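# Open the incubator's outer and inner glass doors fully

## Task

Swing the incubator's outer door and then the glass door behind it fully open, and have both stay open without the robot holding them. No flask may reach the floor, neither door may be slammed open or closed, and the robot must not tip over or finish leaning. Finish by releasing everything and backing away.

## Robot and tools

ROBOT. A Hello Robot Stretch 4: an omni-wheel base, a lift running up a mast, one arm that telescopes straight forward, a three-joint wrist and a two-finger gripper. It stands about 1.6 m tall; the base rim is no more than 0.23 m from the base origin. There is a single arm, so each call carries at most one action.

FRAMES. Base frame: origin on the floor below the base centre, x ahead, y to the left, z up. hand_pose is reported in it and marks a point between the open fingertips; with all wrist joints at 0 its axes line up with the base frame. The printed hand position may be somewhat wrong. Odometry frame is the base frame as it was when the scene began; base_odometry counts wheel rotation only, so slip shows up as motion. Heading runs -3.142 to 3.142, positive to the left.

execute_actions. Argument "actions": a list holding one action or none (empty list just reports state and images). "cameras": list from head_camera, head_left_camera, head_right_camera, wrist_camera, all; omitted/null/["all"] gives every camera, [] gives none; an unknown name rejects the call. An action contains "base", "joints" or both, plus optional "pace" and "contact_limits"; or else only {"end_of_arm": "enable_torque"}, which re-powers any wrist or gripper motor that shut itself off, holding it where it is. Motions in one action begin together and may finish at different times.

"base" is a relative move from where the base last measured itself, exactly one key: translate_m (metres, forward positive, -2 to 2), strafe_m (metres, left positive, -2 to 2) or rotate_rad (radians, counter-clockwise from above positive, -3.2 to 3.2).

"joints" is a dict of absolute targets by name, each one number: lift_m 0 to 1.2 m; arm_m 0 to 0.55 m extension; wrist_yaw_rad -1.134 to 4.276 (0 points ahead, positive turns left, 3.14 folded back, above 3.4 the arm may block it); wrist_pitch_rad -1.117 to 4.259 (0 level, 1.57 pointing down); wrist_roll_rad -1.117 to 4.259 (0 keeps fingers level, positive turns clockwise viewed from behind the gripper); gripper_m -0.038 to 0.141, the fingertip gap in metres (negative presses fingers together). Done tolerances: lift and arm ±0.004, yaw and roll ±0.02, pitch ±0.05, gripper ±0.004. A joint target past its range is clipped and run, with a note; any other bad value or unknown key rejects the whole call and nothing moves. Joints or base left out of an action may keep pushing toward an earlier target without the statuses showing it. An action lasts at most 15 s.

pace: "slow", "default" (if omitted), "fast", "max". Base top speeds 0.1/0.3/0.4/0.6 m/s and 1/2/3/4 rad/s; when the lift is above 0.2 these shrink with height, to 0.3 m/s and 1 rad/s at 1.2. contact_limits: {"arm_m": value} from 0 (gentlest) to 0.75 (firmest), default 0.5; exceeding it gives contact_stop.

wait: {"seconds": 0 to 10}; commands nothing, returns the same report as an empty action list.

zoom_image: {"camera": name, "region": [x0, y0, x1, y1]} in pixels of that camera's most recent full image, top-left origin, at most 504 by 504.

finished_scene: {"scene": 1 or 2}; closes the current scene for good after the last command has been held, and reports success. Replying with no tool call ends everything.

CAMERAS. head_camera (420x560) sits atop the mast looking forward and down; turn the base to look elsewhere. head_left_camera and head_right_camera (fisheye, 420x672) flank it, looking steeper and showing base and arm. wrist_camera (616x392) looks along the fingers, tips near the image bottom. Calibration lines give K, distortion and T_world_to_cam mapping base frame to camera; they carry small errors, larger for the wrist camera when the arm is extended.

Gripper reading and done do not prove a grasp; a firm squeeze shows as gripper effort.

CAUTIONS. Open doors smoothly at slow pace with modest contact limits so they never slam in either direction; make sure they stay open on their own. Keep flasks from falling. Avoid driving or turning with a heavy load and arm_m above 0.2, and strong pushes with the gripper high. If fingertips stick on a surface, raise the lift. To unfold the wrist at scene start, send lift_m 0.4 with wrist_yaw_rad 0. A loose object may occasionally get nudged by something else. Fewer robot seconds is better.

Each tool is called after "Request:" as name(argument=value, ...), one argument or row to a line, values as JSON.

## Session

Request:
execute_actions(
  actions=[],
)

Scene clock: 0.00 s.
base_odometry: x=+0.000 y=+0.000 heading=+0.000 (m, m, rad; odometry frame)
turned_by_wheels: +0.000 (rad since the last result)
turned_by_imu: +0.000 (rad since the last result)
base_tilt: forward=-0.4 right=-0.3 (deg)
lidar_m: 1.37 1.36 1.70 2.18 2.20 2.58 1.65 1.66 2.77 1.73 1.74 1.61
base_status: not commanded
joint_positions: lift_m=+0.170 arm_m=-0.003 wrist_yaw_rad=+3.059 wrist_pitch_rad=+0.005 wrist_roll_rad=-0.013 gripper_m=+0.057
joint_status: not commanded
motor_effort: lift_m=+19 arm_m=-1 wrist_yaw_rad=+0 wrist_pitch_rad=-7 wrist_roll_rad=+2 gripper_m=-3 wheel_0=+0 wheel_1=+0 wheel_2=+0 (%)
hand_pose: x=-0.1119 y=+0.1110 z=+0.3468 quat_wxyz=(+0.041, -0.003, -0.007, +0.999) (m; base frame)
wrist_depth_mm: 140 194 - - - - - / 108 143 - - - - - / 111 143 - - - - - / 128 150 - - - - - / 1576 1756 - - - - - / 1464 1499 208 1499 222 1576 1576 / 946 842 946 163 904 976 976
pictures: head_camera, head_left_camera, head_right_camera, wrist_camera
camera_calibration (this result's frames):
wrist_camera: T_world_to_cam=[[0.126676, 0.991277, 0.0363617, -0.116341], [-0.00971651, 0.0378952, -0.999234, 0.397762], [-0.991897, 0.126225, 0.0144322, 0.0993029], [0, 0, 0, 1]] pos_world=[0.117101, 0.0877185, 0.400255]
Images, in order (width x height): head_camera 420x560, head_left_camera 420x672, head_right_camera 420x672, wrist_camera 616x392.

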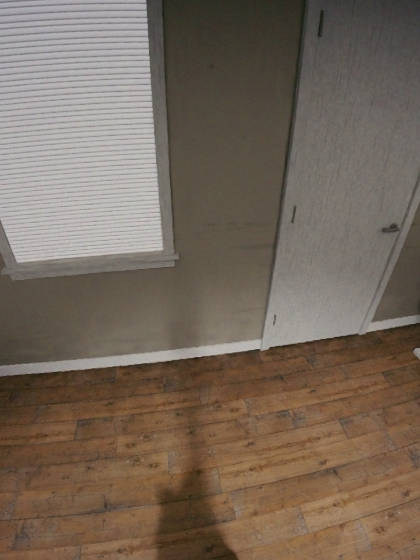

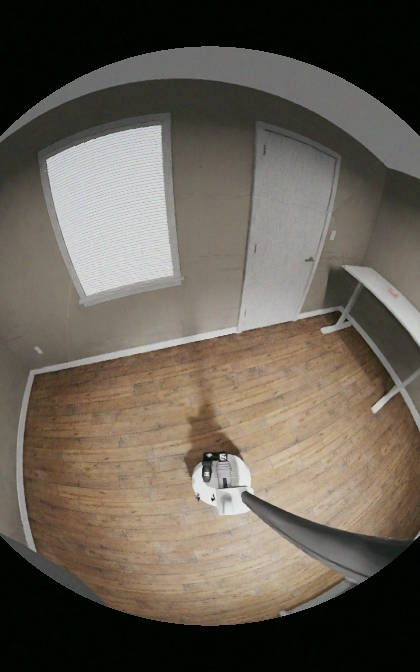

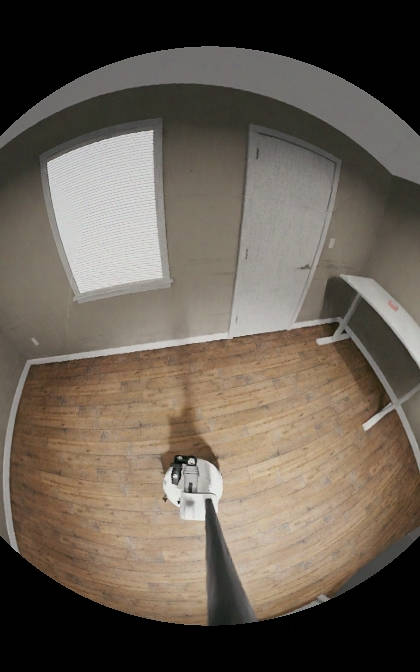

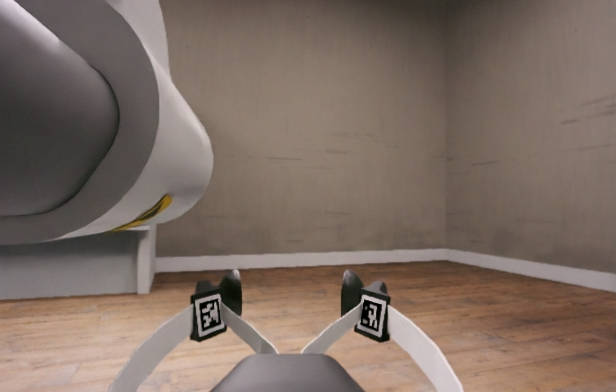

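Request:
execute_actions(
  actions=[
    {"base": {"rotate_rad": -2.88}, "joints": {"lift_m": 0.5, "wrist_yaw_rad": 0, "gripper_m": 0.09}, "pace": "fast"},
  ],
)

Scene clock: 2.50 s.
base_odometry: x=+0.000 y=+0.000 heading=-2.880 (m, m, rad; odometry frame)
turned_by_wheels: -2.880 (rad since the last result)
turned_by_imu: -2.915 (rad since the last result)
base_tilt: forward=-0.3 right=-0.3 (deg)
lidar_m: 1.63 1.71 2.64 1.73 1.85 1.44 1.40 1.45 2.10 2.17 2.31 2.38
base_status: done
joint_positions: lift_m=+0.500 arm_m=-0.003 wrist_yaw_rad=+0.000 wrist_pitch_rad=+0.005 wrist_roll_rad=-0.013 gripper_m=+0.090
joint_status: all done
motor_effort: lift_m=+22(24) arm_m=+0(0) wrist_yaw_rad=-1(7) wrist_pitch_rad=-8(8) wrist_roll_rad=+2(0) gripper_m=-3(3) wheel_0=+0(9) wheel_1=+0(13) wheel_2=+0(8) (%)
hand_pose: x=+0.4569 y=-0.0873 z=+0.6766 quat_wxyz=(+1.000, -0.007, +0.002, +0.000) (m; base frame)
wrist_depth_mm: - - - - - - - / - - - - - - - / - 1464 1499 - - - - / - 1430 1464 - - - - / - 1464 1464 - - - - / - 1464 218 - 216 - - / 1756 1499 1576 157 1618 1808 1756
pictures: head_camera, head_left_camera, head_right_camera, wrist_camera
camera_calibration (this result's frames):
wrist_camera: T_world_to_cam=[[-0.0436824, -0.998383, 0.0363628, -0.0996522], [0.0128443, -0.0369557, -0.999234, 0.723479], [0.998963, -0.0431819, 0.0144379, -0.240638], [0, 0, 0, 1]] pos_world=[0.226743, -0.0831456, 0.730023]
Images, in order (width x height): head_camera 420x560, head_left_camera 420x672, head_right_camera 420x672, wrist_camera 616x392.

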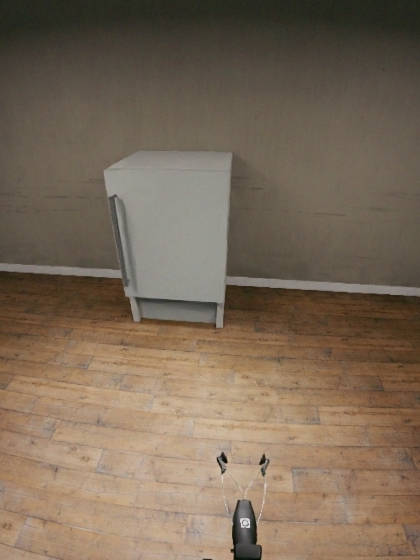

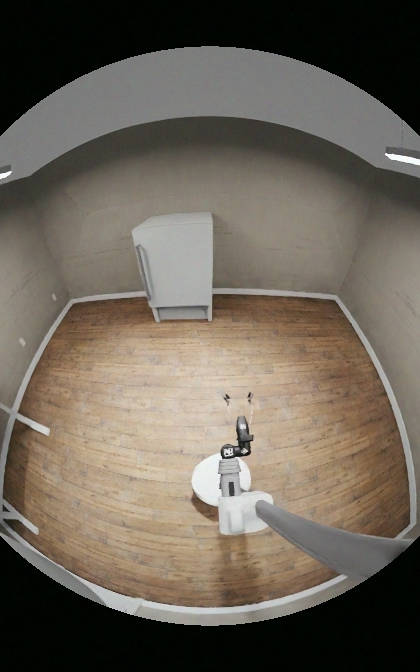

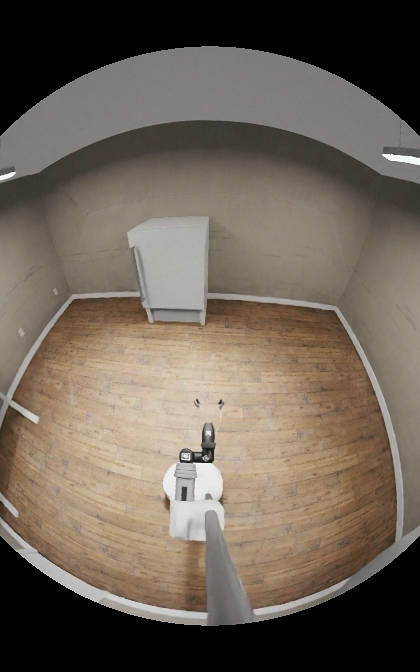

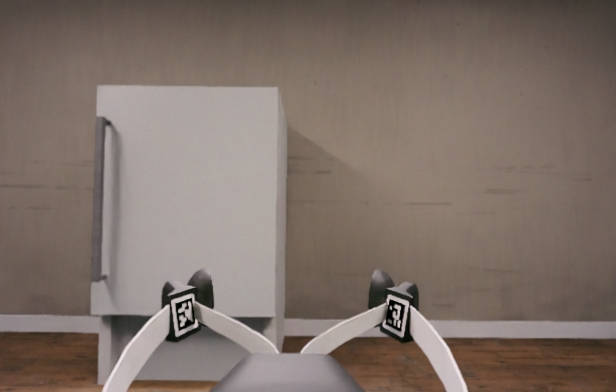

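Request:
execute_actions(
  actions=[
    {"base": {"strafe_m": 0.73}, "pace": "max"},
  ],
  cameras=[],
)

Request:
execute_actions(
  actions=[
    {"base": {"translate_m": 0.7}, "joints": {"arm_m": 0.25}, "pace": "max"},
  ],
  cameras=["head_camera", "wrist_camera"],
)

Scene clock: 5.60 s.
base_odometry: x=+0.189 y=-0.705 heading=-2.880 (m, m, rad; odometry frame)
turned_by_wheels: +0.000 (rad since the last result)
turned_by_imu: -0.003 (rad since the last result)
base_tilt: forward=-0.3 right=-0.3 (deg)
lidar_m: 1.60 2.46 1.04 0.98 1.07 1.39 1.34 1.46 2.04 2.91 3.04 1.72
base_status: done
joint_positions: lift_m=+0.500 arm_m=-0.003 wrist_yaw_rad=+0.000 wrist_pitch_rad=+0.005 wrist_roll_rad=-0.013 gripper_m=+0.090
joint_status: not commanded
motor_effort: lift_m=+19(22) arm_m=+0(1) wrist_yaw_rad=+0(2) wrist_pitch_rad=-8(7) wrist_roll_rad=+1(1) gripper_m=-2(1) wheel_0=+1(10) wheel_1=+0(12) wheel_2=+1(1) (%)
hand_pose: x=+0.4569 y=-0.0874 z=+0.6768 quat_wxyz=(+1.000, -0.007, +0.002, +0.000) (m; base frame)
wrist_depth_mm: - - - - - - - / - - - - - - - / - - - 1499 1464 - - / - - - 1464 1499 - - / - - - 1537 1464 - - / - - 218 1464 215 - - / 1708 1618 1756 157 1618 1756 1808
pictures: none
No camera images: the call's "cameras" was empty. Leave "cameras" out to get every camera's image.

Scene clock: 8.53 s.
base_odometry: x=-0.487 y=-0.886 heading=-2.880 (m, m, rad; odometry frame)
turned_by_wheels: +0.000 (rad since the last result)
turned_by_imu: -0.002 (rad since the last result)
base_tilt: forward=-0.2 right=-0.4 (deg)
lidar_m: 0.90 1.73 1.86 1.33 1.07 1.48 2.06 2.16 3.02 2.94 2.25 1.00
base_status: done
joint_positions: lift_m=+0.500 arm_m=+0.249 wrist_yaw_rad=+0.000 wrist_pitch_rad=+0.005 wrist_roll_rad=-0.013 gripper_m=+0.090
joint_status: all done
motor_effort: lift_m=+19(19) arm_m=+6(5) wrist_yaw_rad=-1(1) wrist_pitch_rad=-7(8) wrist_roll_rad=+1(1) gripper_m=-3(3) wheel_0=-2(6) wheel_1=-1(10) wheel_2=-1(13) (%)
hand_pose: x=+0.7084 y=-0.0874 z=+0.6768 quat_wxyz=(+1.000, -0.007, +0.002, +0.000) (m; base frame)
wrist_depth_mm: 1182 1229 1205 512 521 521 525 / 1205 1205 1205 517 517 521 521 / 1182 1182 1182 512 517 517 517 / 1182 1205 1182 517 517 512 517 / 1182 1205 1182 512 512 517 517 / 1205 1182 219 508 216 508 512 / 1182 1160 1160 157 508 508 508
pictures: head_camera, wrist_camera
camera_calibration (this result's frames):
wrist_camera: T_world_to_cam=[[-0.043964, -0.998371, 0.0363617, -0.0885543], [0.0128578, -0.0369593, -0.999234, 0.720445], [0.99895, -0.0434628, 0.0144617, -0.491896], [0, 0, 0, 1]] pos_world=[0.478223, -0.083162, 0.730227]
Images, in order (width x height): head_camera 420x560, wrist_camera 616x392.

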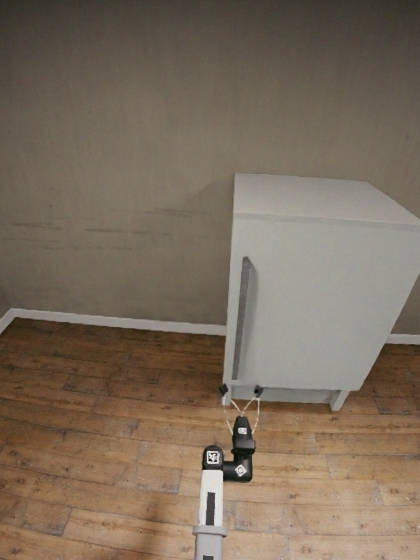

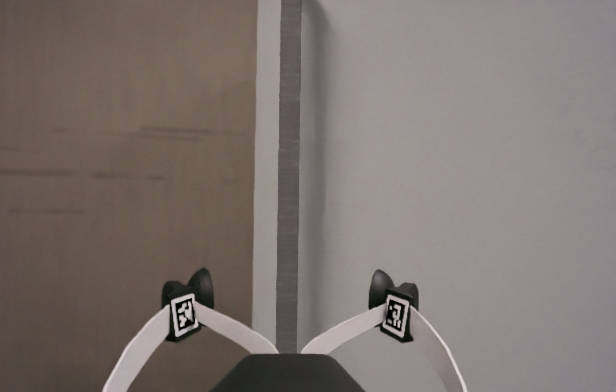

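Request:
execute_actions(
  actions=[
    {"joints": {"arm_m": 0.492}, "contact_limits": {"arm_m": 0.15}, "pace": "fast"},
  ],
  cameras=["wrist_camera"],
)

Scene clock: 10.27 s.
base_odometry: x=-0.487 y=-0.886 heading=-2.880 (m, m, rad; odometry frame)
turned_by_wheels: +0.000 (rad since the last result)
turned_by_imu: +0.000 (rad since the last result)
base_tilt: forward=-0.2 right=-0.3 (deg)
lidar_m: 0.92 1.71 1.87 1.36 1.03 1.47 2.05 2.18 3.04 2.91 2.28 1.00
base_status: not commanded
joint_positions: lift_m=+0.500 arm_m=+0.491 wrist_yaw_rad=+0.000 wrist_pitch_rad=+0.005 wrist_roll_rad=-0.013 gripper_m=+0.090
joint_status: all done
motor_effort: lift_m=+19(19) arm_m=+6(9) wrist_yaw_rad=-1(0) wrist_pitch_rad=-7(7) wrist_roll_rad=+1(3) gripper_m=-3(2) wheel_0=-2(2) wheel_1=-1(1) wheel_2=-1(1) (%)
contact_limits: arm_m 0.15
hand_pose: x=+0.9503 y=-0.0874 z=+0.6768 quat_wxyz=(+1.000, -0.007, +0.002, +0.000) (m; base frame)
wrist_depth_mm: 960 946 960 201 272 272 273 / 960 946 946 271 271 271 272 / 946 946 946 268 270 270 271 / 931 960 267 267 268 270 270 / 931 931 266 266 267 268 270 / 931 946 206 266 215 267 267 / 917 931 931 158 265 266 266
pictures: wrist_camera
camera_calibration (this result's frames):
wrist_camera: T_world_to_cam=[[-0.0439134, -0.998373, 0.0363616, -0.0779506], [0.0128607, -0.0369586, -0.999234, 0.717332], [0.998953, -0.0434121, 0.0144627, -0.733595], [0, 0, 0, 1]] pos_world=[0.720178, -0.0831591, 0.730227]
Images, in order (width x height): wrist_camera 616x392.

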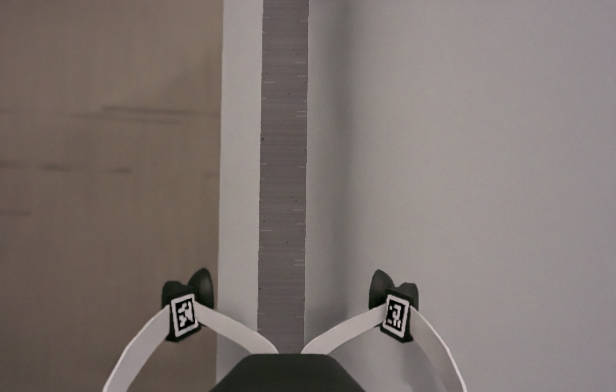

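Request:
execute_actions(
  actions=[
    {"joints": {"gripper_m": -0.03}},
  ],
  cameras=["wrist_camera"],
)

Request:
execute_actions(
  actions=[
    {"base": {"strafe_m": -0.045}, "joints": {"arm_m": 0.31}},
  ],
  cameras=["head_camera", "wrist_camera"],
)

Scene clock: 12.73 s.
base_odometry: x=-0.488 y=-0.886 heading=-2.879 (m, m, rad; odometry frame)
turned_by_wheels: +0.001 (rad since the last result)
turned_by_imu: +0.001 (rad since the last result)
base_tilt: forward=-0.2 right=-0.3 (deg)
lidar_m: 0.90 1.73 1.85 1.35 1.06 1.48 2.05 2.18 3.04 2.91 2.27 0.99
base_status: not commanded
joint_positions: lift_m=+0.500 arm_m=+0.493 wrist_yaw_rad=+0.011 wrist_pitch_rad=+0.005 wrist_roll_rad=-0.013 gripper_m=-0.029
joint_status: all done
on_its_own: wrist_yaw_rad is at rest, and its effort (-29) is outside its rest range (-13 to +13)
motor_effort: lift_m=+19(19) arm_m=-3(6) wrist_yaw_rad=-29(30) wrist_pitch_rad=-9(9) wrist_roll_rad=+1(2) gripper_m=-33(30) wheel_0=-1(2) wheel_1=+0(1) wheel_2=+9(8) (%)
hand_pose: x=+0.9528 y=-0.0844 z=+0.6766 quat_wxyz=(+1.000, -0.007, +0.003, +0.005) (m; base frame)
wrist_depth_mm: 960 960 960 266 266 267 267 / 976 960 946 196 266 266 266 / 960 946 946 195 265 264 265 / 960 931 931 194 264 264 264 / 931 931 946 192 265 262 262 / 931 931 197 192 260 262 260 / 931 160 946 191 259 259 260
pictures: wrist_camera
camera_calibration (this result's frames):
wrist_camera: T_world_to_cam=[[-0.033588, -0.998773, 0.0363871, -0.0847484], [0.012665, -0.0368301, -0.999241, 0.717447], [0.999356, -0.0331017, 0.0138865, -0.735051], [0, 0, 0, 1]] pos_world=[0.722645, -0.0825522, 0.730194]
Images, in order (width x height): wrist_camera 616x392.

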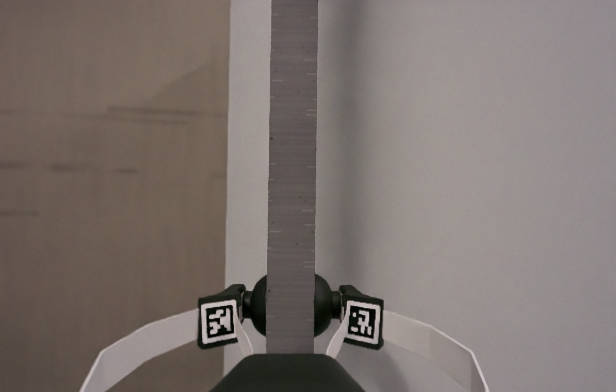

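Scene clock: 14.37 s.
base_odometry: x=-0.499 y=-0.843 heading=-2.880 (m, m, rad; odometry frame)
turned_by_wheels: +0.000 (rad since the last result)
turned_by_imu: +0.000 (rad since the last result)
base_tilt: forward=-0.2 right=-0.4 (deg)
lidar_m: 0.91 1.74 1.90 1.37 1.10 1.55 2.05 2.19 3.00 2.89 2.29 0.99
base_status: done
joint_positions: lift_m=+0.500 arm_m=+0.311 wrist_yaw_rad=+0.000 wrist_pitch_rad=+0.005 wrist_roll_rad=-0.013 gripper_m=-0.029
joint_status: all done
motor_effort: lift_m=+19(19) arm_m=-6(12) wrist_yaw_rad=+0(63) wrist_pitch_rad=-8(10) wrist_roll_rad=+2(1) gripper_m=-18(32) wheel_0=+0(11) wheel_1=-1(9) wheel_2=-1(16) (%)
hand_pose: x=+0.7705 y=-0.0874 z=+0.6768 quat_wxyz=(+1.000, -0.007, +0.002, +0.000) (m; base frame)
wrist_depth_mm: 1138 1160 455 455 452 455 455 / 1138 1138 452 452 452 452 455 / 1118 1118 452 449 449 452 449 / 1138 1118 445 449 449 452 449 / 1098 1118 442 449 442 449 449 / 1118 1118 186 202 449 445 449 / 1118 1098 439 442 442 442 449
pictures: head_camera, wrist_camera
camera_calibration (this result's frames):
wrist_camera: T_world_to_cam=[[-0.0441483, -0.998363, 0.0363653, -0.0857372], [0.0127678, -0.0369616, -0.999235, 0.719691], [0.998943, -0.0436503, 0.0143787, -0.553883], [0, 0, 0, 1]] pos_world=[0.540323, -0.083173, 0.730222]
Images, in order (width x height): head_camera 420x560, wrist_camera 616x392.

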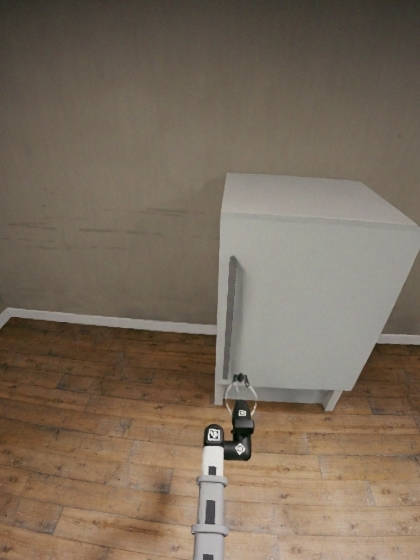

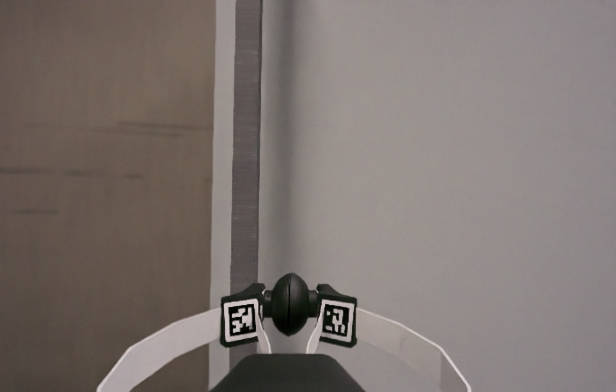

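Request:
execute_actions(
  actions=[
    {"base": {"strafe_m": 0.051}, "joints": {"gripper_m": 0.07}},
  ],
  cameras=[],
)

Request:
execute_actions(
  actions=[
    {"joints": {"arm_m": 0.506}, "contact_limits": {"arm_m": 0.15}},
  ],
  cameras=["wrist_camera"],
)

Request:
execute_actions(
  actions=[
    {"joints": {"gripper_m": -0.038}},
  ],
  cameras=["wrist_camera"],
)

Scene clock: 16.27 s.
base_odometry: x=-0.486 y=-0.892 heading=-2.880 (m, m, rad; odometry frame)
turned_by_wheels: +0.000 (rad since the last result)
turned_by_imu: +0.000 (rad since the last result)
base_tilt: forward=-0.2 right=-0.3 (deg)
lidar_m: 0.90 1.71 1.86 1.34 1.06 1.42 2.06 2.18 3.03 2.94 2.27 0.99
base_status: done
joint_positions: lift_m=+0.500 arm_m=+0.311 wrist_yaw_rad=+0.000 wrist_pitch_rad=+0.005 wrist_roll_rad=-0.013 gripper_m=+0.070
joint_status: all done
motor_effort: lift_m=+19(19) arm_m=-6(6) wrist_yaw_rad=+0(0) wrist_pitch_rad=-7(8) wrist_roll_rad=+2(1) gripper_m=-3(17) wheel_0=+1(5) wheel_1=+1(5) wheel_2=-1(0) (%)
hand_pose: x=+0.7705 y=-0.0874 z=+0.6768 quat_wxyz=(+1.000, -0.007, +0.002, +0.000) (m; base frame)
wrist_depth_mm: 1138 1138 1138 452 455 459 459 / 1160 1160 1160 455 455 455 455 / 1138 1138 1138 452 452 452 452 / 1118 1138 1118 449 449 452 452 / 1118 1138 1118 452 449 449 449 / 1098 1138 206 445 215 449 449 / 1098 1098 1098 160 445 445 449
pictures: none
No camera images: the call's "cameras" was empty. Leave "cameras" out to get every camera's image.

Scene clock: 17.97 s.
base_odometry: x=-0.486 y=-0.892 heading=-2.880 (m, m, rad; odometry frame)
turned_by_wheels: +0.000 (rad since the last result)
turned_by_imu: +0.000 (rad since the last result)
base_tilt: forward=-0.3 right=-0.3 (deg)
lidar_m: 0.90 1.72 1.84 1.33 1.05 1.47 2.05 2.17 3.02 2.94 2.26 1.02
base_status: not commanded
joint_positions: lift_m=+0.500 arm_m=+0.505 wrist_yaw_rad=+0.000 wrist_pitch_rad=+0.005 wrist_roll_rad=-0.013 gripper_m=+0.070
joint_status: all done
motor_effort: lift_m=+19(19) arm_m=+6(9) wrist_yaw_rad=-1(1) wrist_pitch_rad=-8(7) wrist_roll_rad=+1(1) gripper_m=-3(2) wheel_0=+1(1) wheel_1=+1(1) wheel_2=-1(1) (%)
contact_limits: arm_m 0.15
hand_pose: x=+0.9643 y=-0.0874 z=+0.6768 quat_wxyz=(+1.000, -0.007, +0.002, +0.000) (m; base frame)
wrist_depth_mm: 946 946 946 186 258 258 259 / 931 931 946 185 257 257 258 / 946 931 931 185 256 256 256 / 946 931 931 183 254 255 255 / 917 917 931 183 253 255 255 / 917 917 206 182 215 253 254 / 917 917 917 160 251 253 252
pictures: wrist_camera
camera_calibration (this result's frames):
wrist_camera: T_world_to_cam=[[-0.0440186, -0.998369, 0.0363596, -0.0772626], [0.0128976, -0.0369598, -0.999234, 0.717127], [0.998947, -0.0435159, 0.0145035, -0.747622], [0, 0, 0, 1]] pos_world=[0.734185, -0.0831652, 0.73023]
Images, in order (width x height): wrist_camera 616x392.

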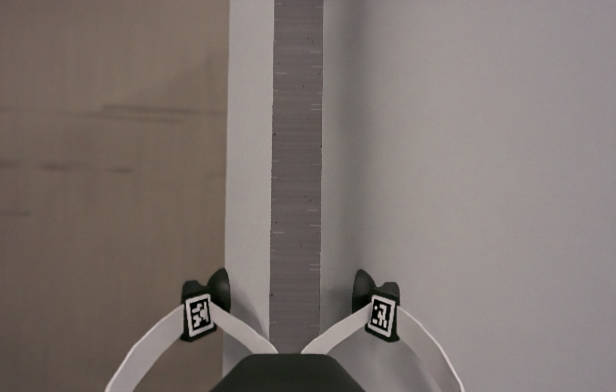

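Scene clock: 19.73 s.
base_odometry: x=-0.486 y=-0.892 heading=-2.880 (m, m, rad; odometry frame)
turned_by_wheels: -0.001 (rad since the last result)
turned_by_imu: -0.001 (rad since the last result)
base_tilt: forward=-0.3 right=-0.3 (deg)
lidar_m: 0.88 1.73 1.86 1.34 1.06 1.46 2.07 2.18 3.06 2.94 2.25 0.99
base_status: not commanded
joint_positions: lift_m=+0.500 arm_m=+0.507 wrist_yaw_rad=-0.003 wrist_pitch_rad=+0.005 wrist_roll_rad=-0.013 gripper_m=-0.037
joint_status: all done
motor_effort: lift_m=+19(19) arm_m=-5(6) wrist_yaw_rad=+8(28) wrist_pitch_rad=-8(9) wrist_roll_rad=+1(2) gripper_m=-20(28) wheel_0=-2(5) wheel_1=+0(2) wheel_2=-3(9) (%)
hand_pose: x=+0.9660 y=-0.0882 z=+0.6767 quat_wxyz=(+1.000, -0.007, +0.003, -0.001) (m; base frame)
wrist_depth_mm: 931 946 946 167 241 243 244 / 931 931 236 166 240 242 243 / 917 931 235 166 238 241 243 / 917 931 234 165 238 240 241 / 931 931 234 164 236 239 240 / 917 917 185 163 236 238 240 / 917 535 232 163 234 237 239
pictures: wrist_camera
camera_calibration (this result's frames):
wrist_camera: T_world_to_cam=[[-0.0466848, -0.998247, 0.0363853, -0.0753908], [0.0123778, -0.0370004, -0.999239, 0.717458], [0.998833, -0.0461988, 0.0140835, -0.749128], [0, 0, 0, 1]] pos_world=[0.735854, -0.0833213, 0.730205]
Images, in order (width x height): wrist_camera 616x392.

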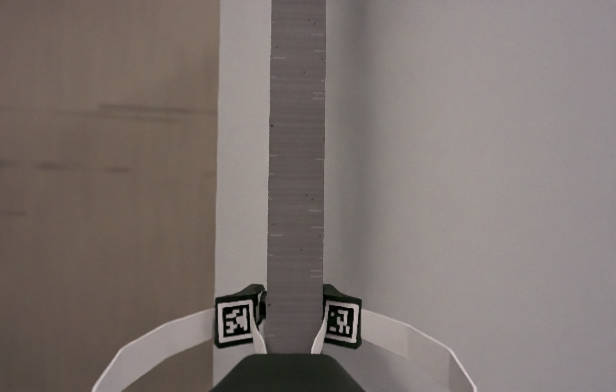

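Request:
execute_actions(
  actions=[
    {"base": {"strafe_m": -0.05}, "joints": {"arm_m": 0.33}},
  ],
  cameras=["head_camera", "wrist_camera"],
)

Scene clock: 21.47 s.
base_odometry: x=-0.499 y=-0.844 heading=-2.880 (m, m, rad; odometry frame)
turned_by_wheels: +0.000 (rad since the last result)
turned_by_imu: +0.000 (rad since the last result)
base_tilt: forward=-0.2 right=-0.4 (deg)
lidar_m: 0.70 1.71 1.90 1.35 1.09 1.59 2.05 2.17 2.99 2.87 2.27 0.83
base_status: done
joint_positions: lift_m=+0.500 arm_m=+0.331 wrist_yaw_rad=-0.002 wrist_pitch_rad=+0.005 wrist_roll_rad=-0.013 gripper_m=-0.037
joint_status: all done
motor_effort: lift_m=+19(19) arm_m=-6(8) wrist_yaw_rad=+5(41) wrist_pitch_rad=-8(9) wrist_roll_rad=+2(2) gripper_m=-20(20) wheel_0=+0(18) wheel_1=+0(7) wheel_2=-2(10) (%)
hand_pose: x=+0.7903 y=-0.0879 z=+0.6767 quat_wxyz=(+1.000, -0.007, +0.003, -0.001) (m; base frame)
wrist_depth_mm: 1118 1118 228 169 263 287 315 / 1118 1098 228 168 263 286 312 / 1098 1118 227 167 263 285 310 / 1098 1098 227 167 262 285 309 / 1098 1118 223 167 259 283 309 / 1098 1098 184 166 259 281 306 / 1078 621 217 162 251 281 304
pictures: head_camera, wrist_camera
camera_calibration (this result's frames):
wrist_camera: T_world_to_cam=[[-0.0456097, -0.998297, 0.0363818, -0.0841349], [0.0124974, -0.0369871, -0.999238, 0.719573], [0.998881, -0.0451203, 0.014163, -0.573618], [0, 0, 0, 1]] pos_world=[0.560146, -0.0832584, 0.73021]
Images, in order (width x height): head_camera 420x560, wrist_camera 616x392.

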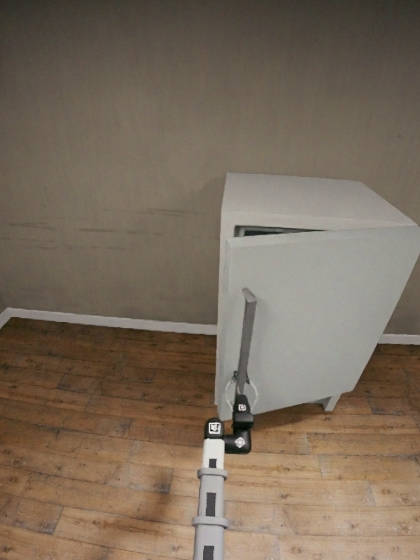

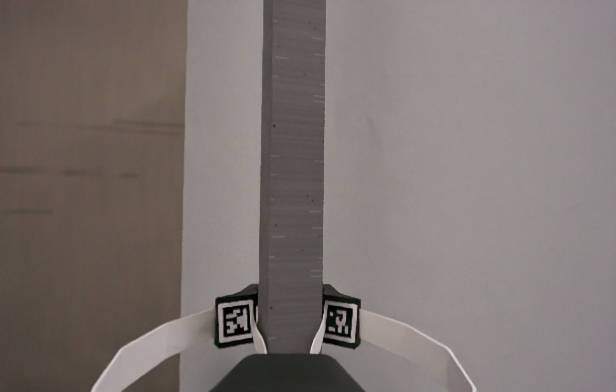

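Request:
execute_actions(
  actions=[
    {"base": {"strafe_m": -0.15}, "joints": {"arm_m": 0.125}},
  ],
  cameras=["head_camera", "wrist_camera"],
)

Scene clock: 24.17 s.
base_odometry: x=-0.538 y=-0.699 heading=-2.880 (m, m, rad; odometry frame)
turned_by_wheels: +0.000 (rad since the last result)
turned_by_imu: +0.002 (rad since the last result)
base_tilt: forward=-0.3 right=-0.3 (deg)
lidar_m: 0.51 1.72 2.06 1.37 1.27 1.80 2.06 2.19 2.82 2.74 2.24 0.69
base_status: done
joint_positions: lift_m=+0.500 arm_m=+0.126 wrist_yaw_rad=+0.003 wrist_pitch_rad=+0.005 wrist_roll_rad=-0.013 gripper_m=-0.038
joint_status: all done
motor_effort: lift_m=+19(19) arm_m=-4(8) wrist_yaw_rad=-9(38) wrist_pitch_rad=-9(9) wrist_roll_rad=+2(3) gripper_m=-17(21) wheel_0=+3(16) wheel_1=+1(13) wheel_2=-2(5) (%)
hand_pose: x=+0.5854 y=-0.0866 z=+0.6766 quat_wxyz=(+1.000, -0.007, +0.003, +0.001) (m; base frame)
wrist_depth_mm: 1336 195 209 164 317 421 609 / 1336 195 204 164 317 421 603 / 1308 195 203 163 315 418 603 / 1308 195 203 163 317 415 603 / 1336 194 203 163 314 415 591 / 1308 193 178 163 312 413 591 / 1308 182 199 154 287 413 585
pictures: head_camera, wrist_camera
camera_calibration (this result's frames):
wrist_camera: T_world_to_cam=[[-0.0411633, -0.99849, 0.0363778, -0.0948134], [0.0124297, -0.0369176, -0.999241, 0.722162], [0.999075, -0.0406799, 0.0139305, -0.368481], [0, 0, 0, 1]] pos_world=[0.355261, -0.0829995, 0.730196]
Images, in order (width x height): head_camera 420x560, wrist_camera 616x392.

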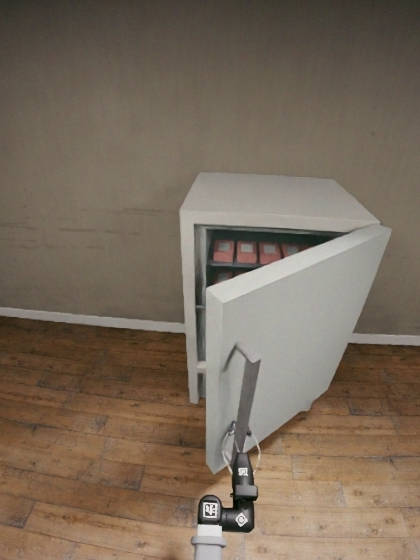

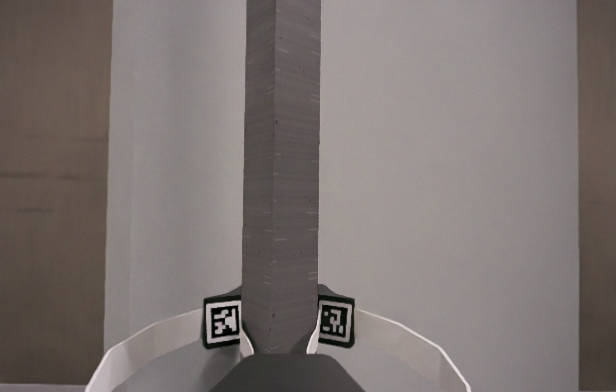

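Request:
execute_actions(
  actions=[
    {"joints": {"gripper_m": 0.05}},
  ],
  cameras=["wrist_camera"],
)

Request:
execute_actions(
  actions=[
    {"joints": {"arm_m": 0.0}, "pace": "fast"},
  ],
  cameras=["wrist_camera"],
)

Request:
execute_actions(
  actions=[
    {"base": {"strafe_m": 0.2}, "joints": {"gripper_m": 0.0}, "pace": "fast"},
  ],
  cameras=["head_camera", "wrist_camera"],
)

Scene clock: 26.43 s.
base_odometry: x=-0.538 y=-0.699 heading=-2.880 (m, m, rad; odometry frame)
turned_by_wheels: +0.000 (rad since the last result)
turned_by_imu: +0.000 (rad since the last result)
base_tilt: forward=-0.3 right=-0.4 (deg)
lidar_m: 0.49 1.71 2.04 1.40 1.24 1.79 2.08 2.19 2.81 2.73 2.25 0.71
base_status: not commanded
joint_positions: lift_m=+0.500 arm_m=+0.126 wrist_yaw_rad=+0.000 wrist_pitch_rad=+0.005 wrist_roll_rad=-0.013 gripper_m=+0.050
joint_status: all done
motor_effort: lift_m=+19(19) arm_m=-3(4) wrist_yaw_rad=+1(10) wrist_pitch_rad=-9(9) wrist_roll_rad=+2(1) gripper_m=-1(20) wheel_0=+3(3) wheel_1=+1(1) wheel_2=-2(2) (%)
hand_pose: x=+0.5850 y=-0.0875 z=+0.6766 quat_wxyz=(+1.000, -0.007, +0.003, +0.000) (m; base frame)
wrist_depth_mm: 1336 208 212 271 334 439 621 / 1308 206 212 268 332 439 615 / 1308 203 211 268 330 436 615 / 1308 203 211 268 330 433 609 / 1336 202 211 267 330 430 603 / 1281 201 173 176 320 430 609 / 1281 190 196 168 300 427 597
pictures: wrist_camera
camera_calibration (this result's frames):
wrist_camera: T_world_to_cam=[[-0.0442718, -0.998357, 0.0363773, -0.0938985], [0.0123146, -0.0369556, -0.999241, 0.722198], [0.998944, -0.0437902, 0.0139305, -0.368271], [0, 0, 0, 1]] pos_world=[0.354831, -0.0831816, 0.730196]
Images, in order (width x height): wrist_camera 616x392.

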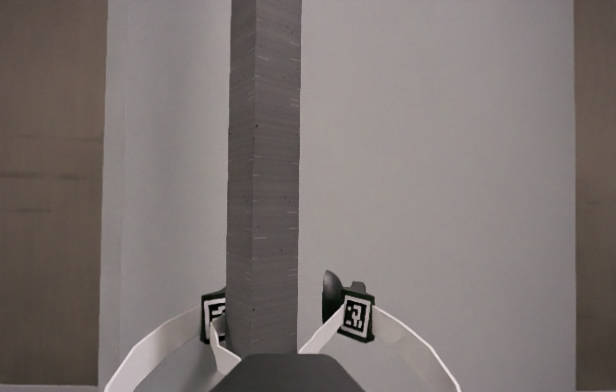

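Scene clock: 27.63 s.
base_odometry: x=-0.538 y=-0.699 heading=-2.881 (m, m, rad; odometry frame)
turned_by_wheels: -0.001 (rad since the last result)
turned_by_imu: -0.001 (rad since the last result)
base_tilt: forward=-0.3 right=-0.4 (deg)
lidar_m: 0.49 1.71 2.05 1.38 1.25 1.79 2.07 2.21 2.83 2.74 2.26 0.69
base_status: not commanded
joint_positions: lift_m=+0.500 arm_m=+0.001 wrist_yaw_rad=+0.000 wrist_pitch_rad=+0.005 wrist_roll_rad=-0.013 gripper_m=+0.050
joint_status: all done
motor_effort: lift_m=+19(19) arm_m=-6(7) wrist_yaw_rad=+1(19) wrist_pitch_rad=-8(10) wrist_roll_rad=+1(1) gripper_m=-4(4) wheel_0=-1(3) wheel_1=-1(1) wheel_2=-3(4) (%)
hand_pose: x=+0.4604 y=-0.0875 z=+0.6768 quat_wxyz=(+1.000, -0.007, +0.002, +0.000) (m; base frame)
wrist_depth_mm: 1464 1430 317 343 473 640 1464 / 1464 1464 319 343 466 634 1464 / 1430 1430 315 342 469 640 1430 / 1430 1430 315 342 469 634 1430 / 1464 1430 314 340 466 621 1464 / 1397 1430 208 277 449 627 1430 / 1430 1430 298 166 430 627 1464
pictures: wrist_camera
camera_calibration (this result's frames):
wrist_camera: T_world_to_cam=[[-0.0442749, -0.998358, 0.0363597, -0.0993981], [0.0127138, -0.0369556, -0.999236, 0.72366], [0.998938, -0.0437788, 0.0143291, -0.244166], [0, 0, 0, 1]] pos_world=[0.230306, -0.0831809, 0.730219]
Images, in order (width x height): wrist_camera 616x392.

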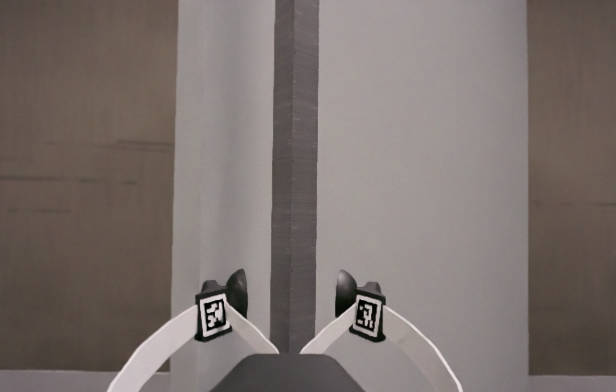

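Scene clock: 29.23 s.
base_odometry: x=-0.486 y=-0.892 heading=-2.880 (m, m, rad; odometry frame)
turned_by_wheels: +0.000 (rad since the last result)
turned_by_imu: +0.000 (rad since the last result)
base_tilt: forward=-0.3 right=-0.4 (deg)
lidar_m: 1.03 1.72 1.84 1.34 1.05 1.43 2.06 2.18 3.03 2.93 2.24 0.54
base_status: done
joint_positions: lift_m=+0.500 arm_m=+0.001 wrist_yaw_rad=+0.000 wrist_pitch_rad=+0.005 wrist_roll_rad=-0.013 gripper_m=+0.000
joint_status: all done
motor_effort: lift_m=+19(19) arm_m=-6(6) wrist_yaw_rad=+0(0) wrist_pitch_rad=-8(8) wrist_roll_rad=+1(1) gripper_m=-6(8) wheel_0=+2(15) wheel_1=+1(9) wheel_2=-1(2) (%)
hand_pose: x=+0.4605 y=-0.0875 z=+0.6768 quat_wxyz=(+1.000, -0.007, +0.002, +0.000) (m; base frame)
wrist_depth_mm: 1464 1464 1464 842 349 340 424 / 1464 1499 1499 976 345 340 418 / 1464 1430 1464 946 347 334 415 / 1464 1464 1464 878 343 336 415 / 1464 1430 1464 1008 342 334 418 / 1430 1430 191 204 329 332 410 / 1397 1430 1430 185 237 332 407
pictures: head_camera, wrist_camera
camera_calibration (this result's frames):
wrist_camera: T_world_to_cam=[[-0.0442164, -0.99836, 0.0363597, -0.0994082], [0.0127159, -0.0369548, -0.999236, 0.723659], [0.998941, -0.0437202, 0.0143291, -0.244166], [0, 0, 0, 1]] pos_world=[0.23031, -0.0831775, 0.730219]
Images, in order (width x height): head_camera 420x560, wrist_camera 616x392.

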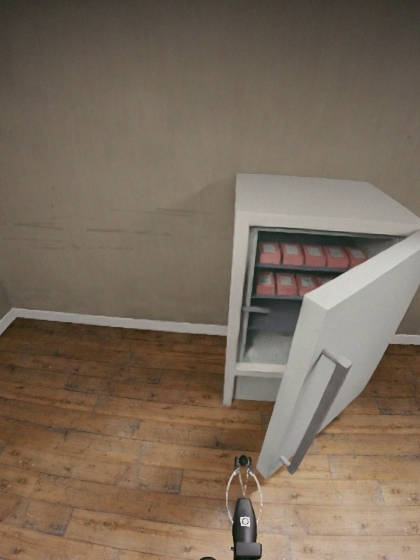

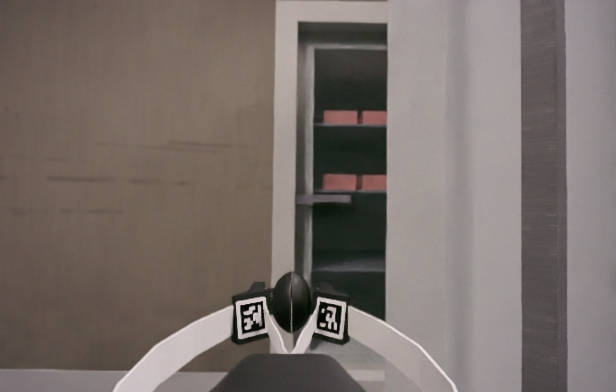

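Request:
execute_actions(
  actions=[
    {"joints": {"arm_m": 0.48}, "pace": "fast", "contact_limits": {"arm_m": 0.2}},
  ],
  cameras=[],
)

Request:
execute_actions(
  actions=[
    {"joints": {"arm_m": 0.54, "wrist_yaw_rad": -1.13}, "pace": "fast", "contact_limits": {"arm_m": 0.2}},
  ],
  cameras=["head_camera", "wrist_camera"],
)

Scene clock: 31.57 s.
base_odometry: x=-0.486 y=-0.892 heading=-2.880 (m, m, rad; odometry frame)
turned_by_wheels: +0.000 (rad since the last result)
turned_by_imu: +0.000 (rad since the last result)
base_tilt: forward=-0.2 right=-0.3 (deg)
lidar_m: 1.03 1.71 1.85 1.34 1.06 1.45 2.06 2.17 3.02 2.94 2.25 0.56
base_status: not commanded
joint_positions: lift_m=+0.500 arm_m=+0.479 wrist_yaw_rad=+0.000 wrist_pitch_rad=+0.005 wrist_roll_rad=-0.013 gripper_m=+0.000
joint_status: all done
motor_effort: lift_m=+19(19) arm_m=+6(10) wrist_yaw_rad=-1(1) wrist_pitch_rad=-7(8) wrist_roll_rad=+2(0) gripper_m=-5(6) wheel_0=+2(2) wheel_1=+1(1) wheel_2=-1(1) (%)
contact_limits: arm_m 0.2
hand_pose: x=+0.9384 y=-0.0874 z=+0.6768 quat_wxyz=(+1.000, -0.007, +0.002, +0.000) (m; base frame)
wrist_depth_mm: 976 960 976 397 459 459 459 / 960 976 960 397 597 597 591 / 946 960 960 397 455 831 741 / 946 976 960 347 854 842 741 / 960 946 946 389 842 842 809 / 931 946 192 204 549 554 496 / 946 960 640 185 293 759 750
pictures: none
No camera images: the call's "cameras" was empty. Leave "cameras" out to get every camera's image.

Scene clock: 32.73 s.
base_odometry: x=-0.486 y=-0.892 heading=-2.881 (m, m, rad; odometry frame)
turned_by_wheels: +0.000 (rad since the last result)
turned_by_imu: +0.000 (rad since the last result)
base_tilt: forward=-0.3 right=-0.4 (deg)
lidar_m: 1.01 1.71 1.86 1.36 1.06 1.44 2.05 2.20 3.02 2.95 2.27 0.54
base_status: not commanded
joint_positions: lift_m=+0.500 arm_m=+0.539 wrist_yaw_rad=-1.126 wrist_pitch_rad=+0.005 wrist_roll_rad=-0.013 gripper_m=+0.000
joint_status: all done
joint sent to its limit — the command would take wrist_yaw_rad past its lower limit, so that joint was sent only as far as its limit.
motor_effort: lift_m=+19(19) arm_m=+6(5) wrist_yaw_rad=-3(5) wrist_pitch_rad=-8(7) wrist_roll_rad=+2(1) gripper_m=-6(6) wheel_0=+2(2) wheel_1=+1(1) wheel_2=-1(1) (%)
contact_limits: arm_m 0.2
hand_pose: x=+0.7549 y=-0.2981 z=+0.6768 quat_wxyz=(+0.846, -0.004, +0.006, -0.534) (m; base frame)
wrist_depth_mm: 480 741 741 469 240 162 134 / 627 640 741 459 240 161 133 / 517 788 741 452 237 160 132 / 788 788 723 449 236 159 132 / 820 778 723 439 234 159 131 / 530 759 192 204 216 158 131 / 759 732 699 184 179 157 130
pictures: head_camera, wrist_camera
camera_calibration (this result's frames):
wrist_camera: T_world_to_cam=[[-0.920373, -0.389349, 0.0363537, 0.54633], [-0.027833, -0.0275052, -0.999234, 0.745602], [0.39005, -0.92068, 0.0144783, -0.349359], [0, 0, 0, 1]] pos_world=[0.659847, -0.0884271, 0.730228]
Images, in order (width x height): head_camera 420x560, wrist_camera 616x392.

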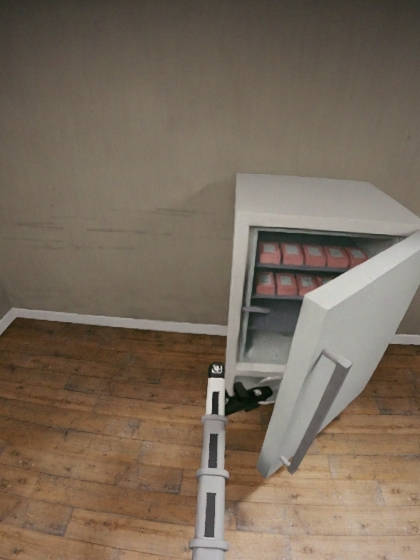

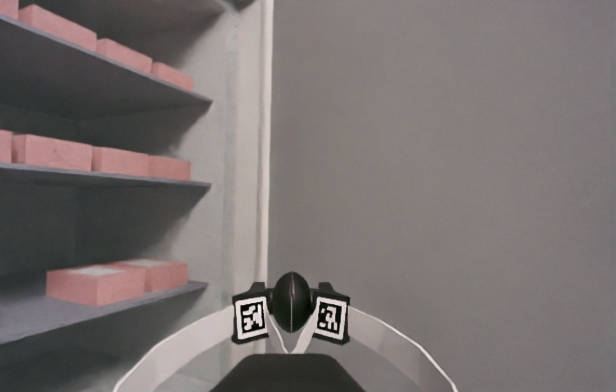

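Request:
execute_actions(
  actions=[
    {"base": {"strafe_m": -0.42}, "joints": {"arm_m": 0.36}, "pace": "slow"},
  ],
  cameras=["head_camera", "head_right_camera"],
)

Scene clock: 38.23 s.
base_odometry: x=-0.594 y=-0.487 heading=-2.880 (m, m, rad; odometry frame)
turned_by_wheels: +0.000 (rad since the last result)
turned_by_imu: +0.001 (rad since the last result)
base_tilt: forward=-0.2 right=-0.4 (deg)
lidar_m: 1.01 1.07 2.27 1.52 1.46 2.11 2.10 2.21 2.59 2.51 0.40 0.45
base_status: done
joint_positions: lift_m=+0.500 arm_m=+0.361 wrist_yaw_rad=-1.127 wrist_pitch_rad=+0.005 wrist_roll_rad=-0.013 gripper_m=+0.000
joint_status: all done
motor_effort: lift_m=+19(19) arm_m=-6(7) wrist_yaw_rad=-1(19) wrist_pitch_rad=-7(8) wrist_roll_rad=+1(2) gripper_m=-7(8) wheel_0=+2(9) wheel_1=-1(5) wheel_2=-2(5) (%)
hand_pose: x=+0.5770 y=-0.2981 z=+0.6768 quat_wxyz=(+0.845, -0.004, +0.006, -0.534) (m; base frame)
wrist_depth_mm: 362 319 283 257 235 215 202 / 359 315 281 255 232 213 202 / 355 312 279 253 231 213 200 / 353 312 278 253 231 212 200 / 349 310 276 250 229 211 199 / 347 306 192 204 225 210 198 / 343 303 266 184 192 209 197
pictures: head_camera, head_right_camera
Images, in order (width x height): head_camera 420x560, head_right_camera 420x672.

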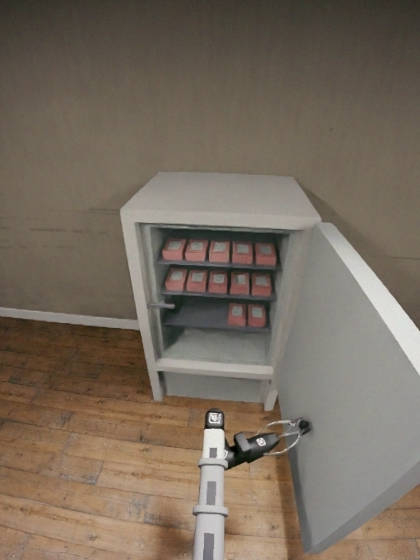

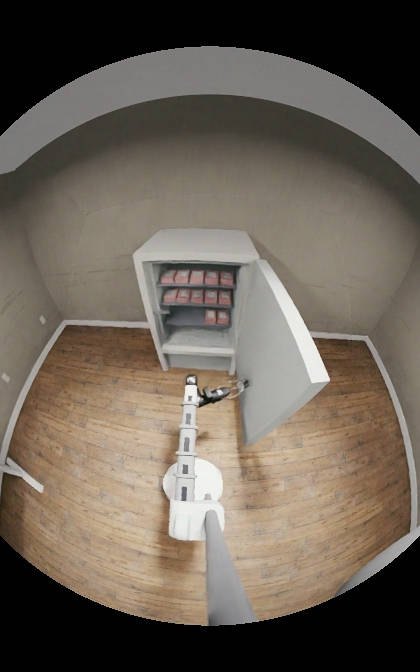

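Request:
execute_actions(
  actions=[
    {"base": {"strafe_m": -0.13}, "pace": "slow"},
  ],
  cameras=["head_camera"],
)

Scene clock: 40.83 s.
base_odometry: x=-0.628 y=-0.361 heading=-2.881 (m, m, rad; odometry frame)
turned_by_wheels: +0.000 (rad since the last result)
turned_by_imu: +0.000 (rad since the last result)
base_tilt: forward=-0.2 right=-0.4 (deg)
lidar_m: 0.86 1.06 2.41 1.59 1.60 2.15 2.10 2.18 2.45 2.39 0.49 0.50
base_status: done
joint_positions: lift_m=+0.500 arm_m=+0.361 wrist_yaw_rad=-1.126 wrist_pitch_rad=+0.005 wrist_roll_rad=-0.013 gripper_m=+0.000
joint_status: not commanded
motor_effort: lift_m=+19(19) arm_m=-5(6) wrist_yaw_rad=-1(2) wrist_pitch_rad=-8(8) wrist_roll_rad=+2(2) gripper_m=-6(7) wheel_0=+1(13) wheel_1=-3(7) wheel_2=-1(2) (%)
hand_pose: x=+0.5769 y=-0.2981 z=+0.6768 quat_wxyz=(+0.846, -0.004, +0.006, -0.534) (m; base frame)
wrist_depth_mm: 263 257 251 245 240 234 229 / 263 256 250 243 237 233 229 / 260 254 248 242 236 232 228 / 259 253 247 241 236 230 226 / 258 252 246 240 235 229 226 / 256 251 192 204 233 228 224 / 256 249 242 184 198 228 223
pictures: head_camera
Images, in order (width x height): head_camera 420x560.

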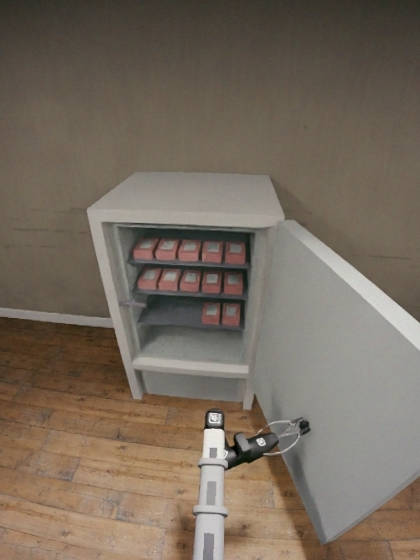

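Request:
execute_actions(
  actions=[
    {"base": {"strafe_m": -0.025}, "pace": "slow"},
  ],
  cameras=[],
)

Scene clock: 42.67 s.
base_odometry: x=-0.626 y=-0.347 heading=-2.816 (m, m, rad; odometry frame)
turned_by_wheels: +0.064 (rad since the last result)
turned_by_imu: +0.065 (rad since the last result)
base_tilt: forward=-0.3 right=-0.3 (deg)
lidar_m: 0.94 1.11 2.37 1.61 1.66 2.14 2.10 2.26 2.40 2.38 0.49 0.53
base_status: strafe_m contact_stop (by the wheels' count: -0.013 of -0.025)
joint_positions: lift_m=+0.500 arm_m=+0.360 wrist_yaw_rad=-1.127 wrist_pitch_rad=+0.005 wrist_roll_rad=-0.013 gripper_m=+0.000
joint_status: not commanded
on_its_own: the wheels are slack since a contact_stop
motor_effort: lift_m=+19(19) arm_m=+0(6) wrist_yaw_rad=+0(6) wrist_pitch_rad=-7(8) wrist_roll_rad=+1(2) gripper_m=-6(7) wheel_0=+0(34) wheel_1=+0(9) wheel_2=+0(9) (%)
hand_pose: x=+0.5759 y=-0.2981 z=+0.6768 quat_wxyz=(+0.845, -0.004, +0.006, -0.534) (m; base frame)
wrist_depth_mm: 304 291 279 267 259 250 242 / 303 289 277 266 257 248 241 / 300 287 276 266 256 247 240 / 298 285 274 264 255 247 238 / 296 283 273 262 254 244 238 / 296 283 191 204 251 243 237 / 293 281 267 184 207 242 236
pictures: none
No camera images: the call's "cameras" was empty. Leave "cameras" out to get every camera's image.

Request:
execute_actions(
  actions=[
    {"base": {"strafe_m": 0.525}, "joints": {"arm_m": 0.25, "wrist_yaw_rad": 0.0, "wrist_roll_rad": 1.57, "lift_m": 0.56, "gripper_m": 0.06}, "pace": "max"},
  ],
  cameras=[],
)

Request:
execute_actions(
  actions=[
    {"base": {"rotate_rad": -0.1}, "pace": "fast"},
  ],
  cameras=[],
)

Request:
execute_actions(
  actions=[
    {"base": {"translate_m": 0.15}, "joints": {"arm_m": 0.34}, "pace": "fast"},
  ],
  cameras=["head_camera", "wrist_camera"],
)

Scene clock: 45.70 s.
base_odometry: x=-0.459 y=-0.845 heading=-2.816 (m, m, rad; odometry frame)
turned_by_wheels: +0.000 (rad since the last result)
turned_by_imu: -0.002 (rad since the last result)
base_tilt: forward=-0.3 right=-0.4 (deg)
lidar_m: 1.07 1.81 1.86 1.11 1.10 1.62 2.00 2.19 2.95 2.90 0.96 1.09
base_status: done
joint_positions: lift_m=+0.560 arm_m=+0.251 wrist_yaw_rad=+0.000 wrist_pitch_rad=+0.005 wrist_roll_rad=+1.570 gripper_m=+0.060
joint_status: all done
motor_effort: lift_m=+21(25) arm_m=-6(7) wrist_yaw_rad=+0(8) wrist_pitch_rad=-7(7) wrist_roll_rad=+3(7) gripper_m=-4(6) wheel_0=+0(9) wheel_1=-1(16) wheel_2=+2(2) (%)
hand_pose: x=+0.7105 y=-0.0874 z=+0.7367 quat_wxyz=(+0.708, +0.707, +0.002, -0.002) (m; base frame)
wrist_depth_mm: 621 809 854 1078 991 661 661 / 615 809 866 1078 991 668 661 / 615 809 866 1098 991 668 668 / 621 647 647 661 668 676 676 / 597 603 1229 1255 1255 1281 904 / 1205 1229 207 1229 216 1281 991 / 1205 1229 1255 161 1281 1281 991
pictures: none
No camera images: the call's "cameras" was empty. Leave "cameras" out to get every camera's image.

Scene clock: 46.37 s.
base_odometry: x=-0.458 y=-0.845 heading=-2.916 (m, m, rad; odometry frame)
turned_by_wheels: -0.100 (rad since the last result)
turned_by_imu: -0.101 (rad since the last result)
base_tilt: forward=-0.3 right=-0.3 (deg)
lidar_m: 1.05 1.77 1.88 1.38 1.08 1.44 1.99 2.13 2.95 2.89 0.96 1.07
base_status: done
joint_positions: lift_m=+0.560 arm_m=+0.251 wrist_yaw_rad=+0.000 wrist_pitch_rad=+0.005 wrist_roll_rad=+1.570 gripper_m=+0.060
joint_status: not commanded
motor_effort: lift_m=+21(21) arm_m=-6(6) wrist_yaw_rad=+0(2) wrist_pitch_rad=-7(7) wrist_roll_rad=+4(4) gripper_m=-3(3) wheel_0=+1(6) wheel_1=+0(8) wheel_2=-1(9) (%)
hand_pose: x=+0.7104 y=-0.0875 z=+0.7367 quat_wxyz=(+0.708, +0.707, +0.002, -0.002) (m; base frame)
wrist_depth_mm: 647 809 820 866 866 699 707 / 654 809 866 1138 991 691 699 / 654 798 866 1118 991 691 691 / 615 809 854 1138 991 683 691 / 621 707 715 699 798 676 683 / 591 597 207 609 216 627 634 / 1160 1160 1205 161 1229 1255 991
pictures: none
No camera images: the call's "cameras" was empty. Leave "cameras" out to get every camera's image.

Scene clock: 47.87 s.
base_odometry: x=-0.605 y=-0.878 heading=-2.917 (m, m, rad; odometry frame)
turned_by_wheels: +0.000 (rad since the last result)
turned_by_imu: -0.001 (rad since the last result)
base_tilt: forward=-0.3 right=-0.3 (deg)
lidar_m: 0.92 1.60 1.91 1.82 1.13 1.45 2.17 2.26 3.01 0.93 0.88 0.95
base_status: done
joint_positions: lift_m=+0.560 arm_m=+0.339 wrist_yaw_rad=+0.000 wrist_pitch_rad=+0.005 wrist_roll_rad=+1.570 gripper_m=+0.060
joint_status: all done
motor_effort: lift_m=+21(21) arm_m=+6(4) wrist_yaw_rad=+0(1) wrist_pitch_rad=-7(8) wrist_roll_rad=+3(3) gripper_m=-4(5) wheel_0=-1(8) wheel_1=-1(7) wheel_2=+1(10) (%)
hand_pose: x=+0.7984 y=-0.0874 z=+0.7367 quat_wxyz=(+0.708, +0.707, +0.002, -0.002) (m; base frame)
wrist_depth_mm: 559 539 661 891 544 661 469 / 559 496 661 891 723 661 473 / 564 496 676 891 723 661 473 / 564 492 668 878 715 661 473 / 535 504 621 621 621 621 469 / 410 413 208 392 216 430 430 / 355 359 362 161 373 375 379
pictures: head_camera, wrist_camera
camera_calibration (this result's frames):
wrist_camera: T_world_to_cam=[[-0.0490748, -0.0240688, -0.998505, 0.764786], [0.0173821, 0.999538, -0.024948, 0.148338], [0.998644, -0.0185805, -0.0486337, -0.533757], [0, 0, 0, 1]] pos_world=[0.567987, -0.139779, 0.741385]
Images, in order (width x height): head_camera 420x560, wrist_camera 616x392.

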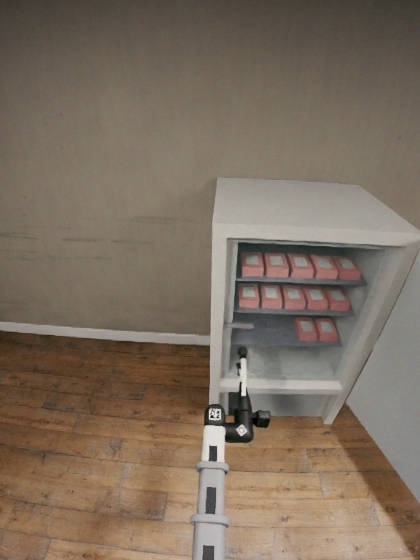

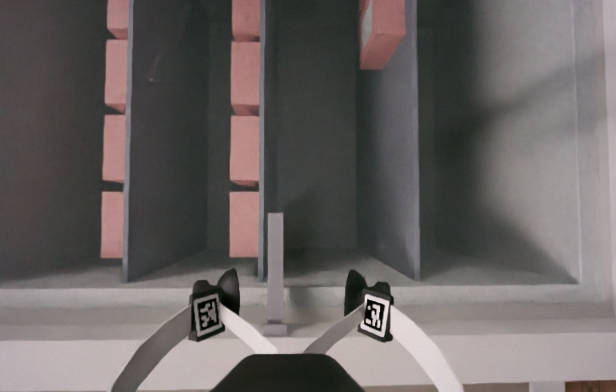

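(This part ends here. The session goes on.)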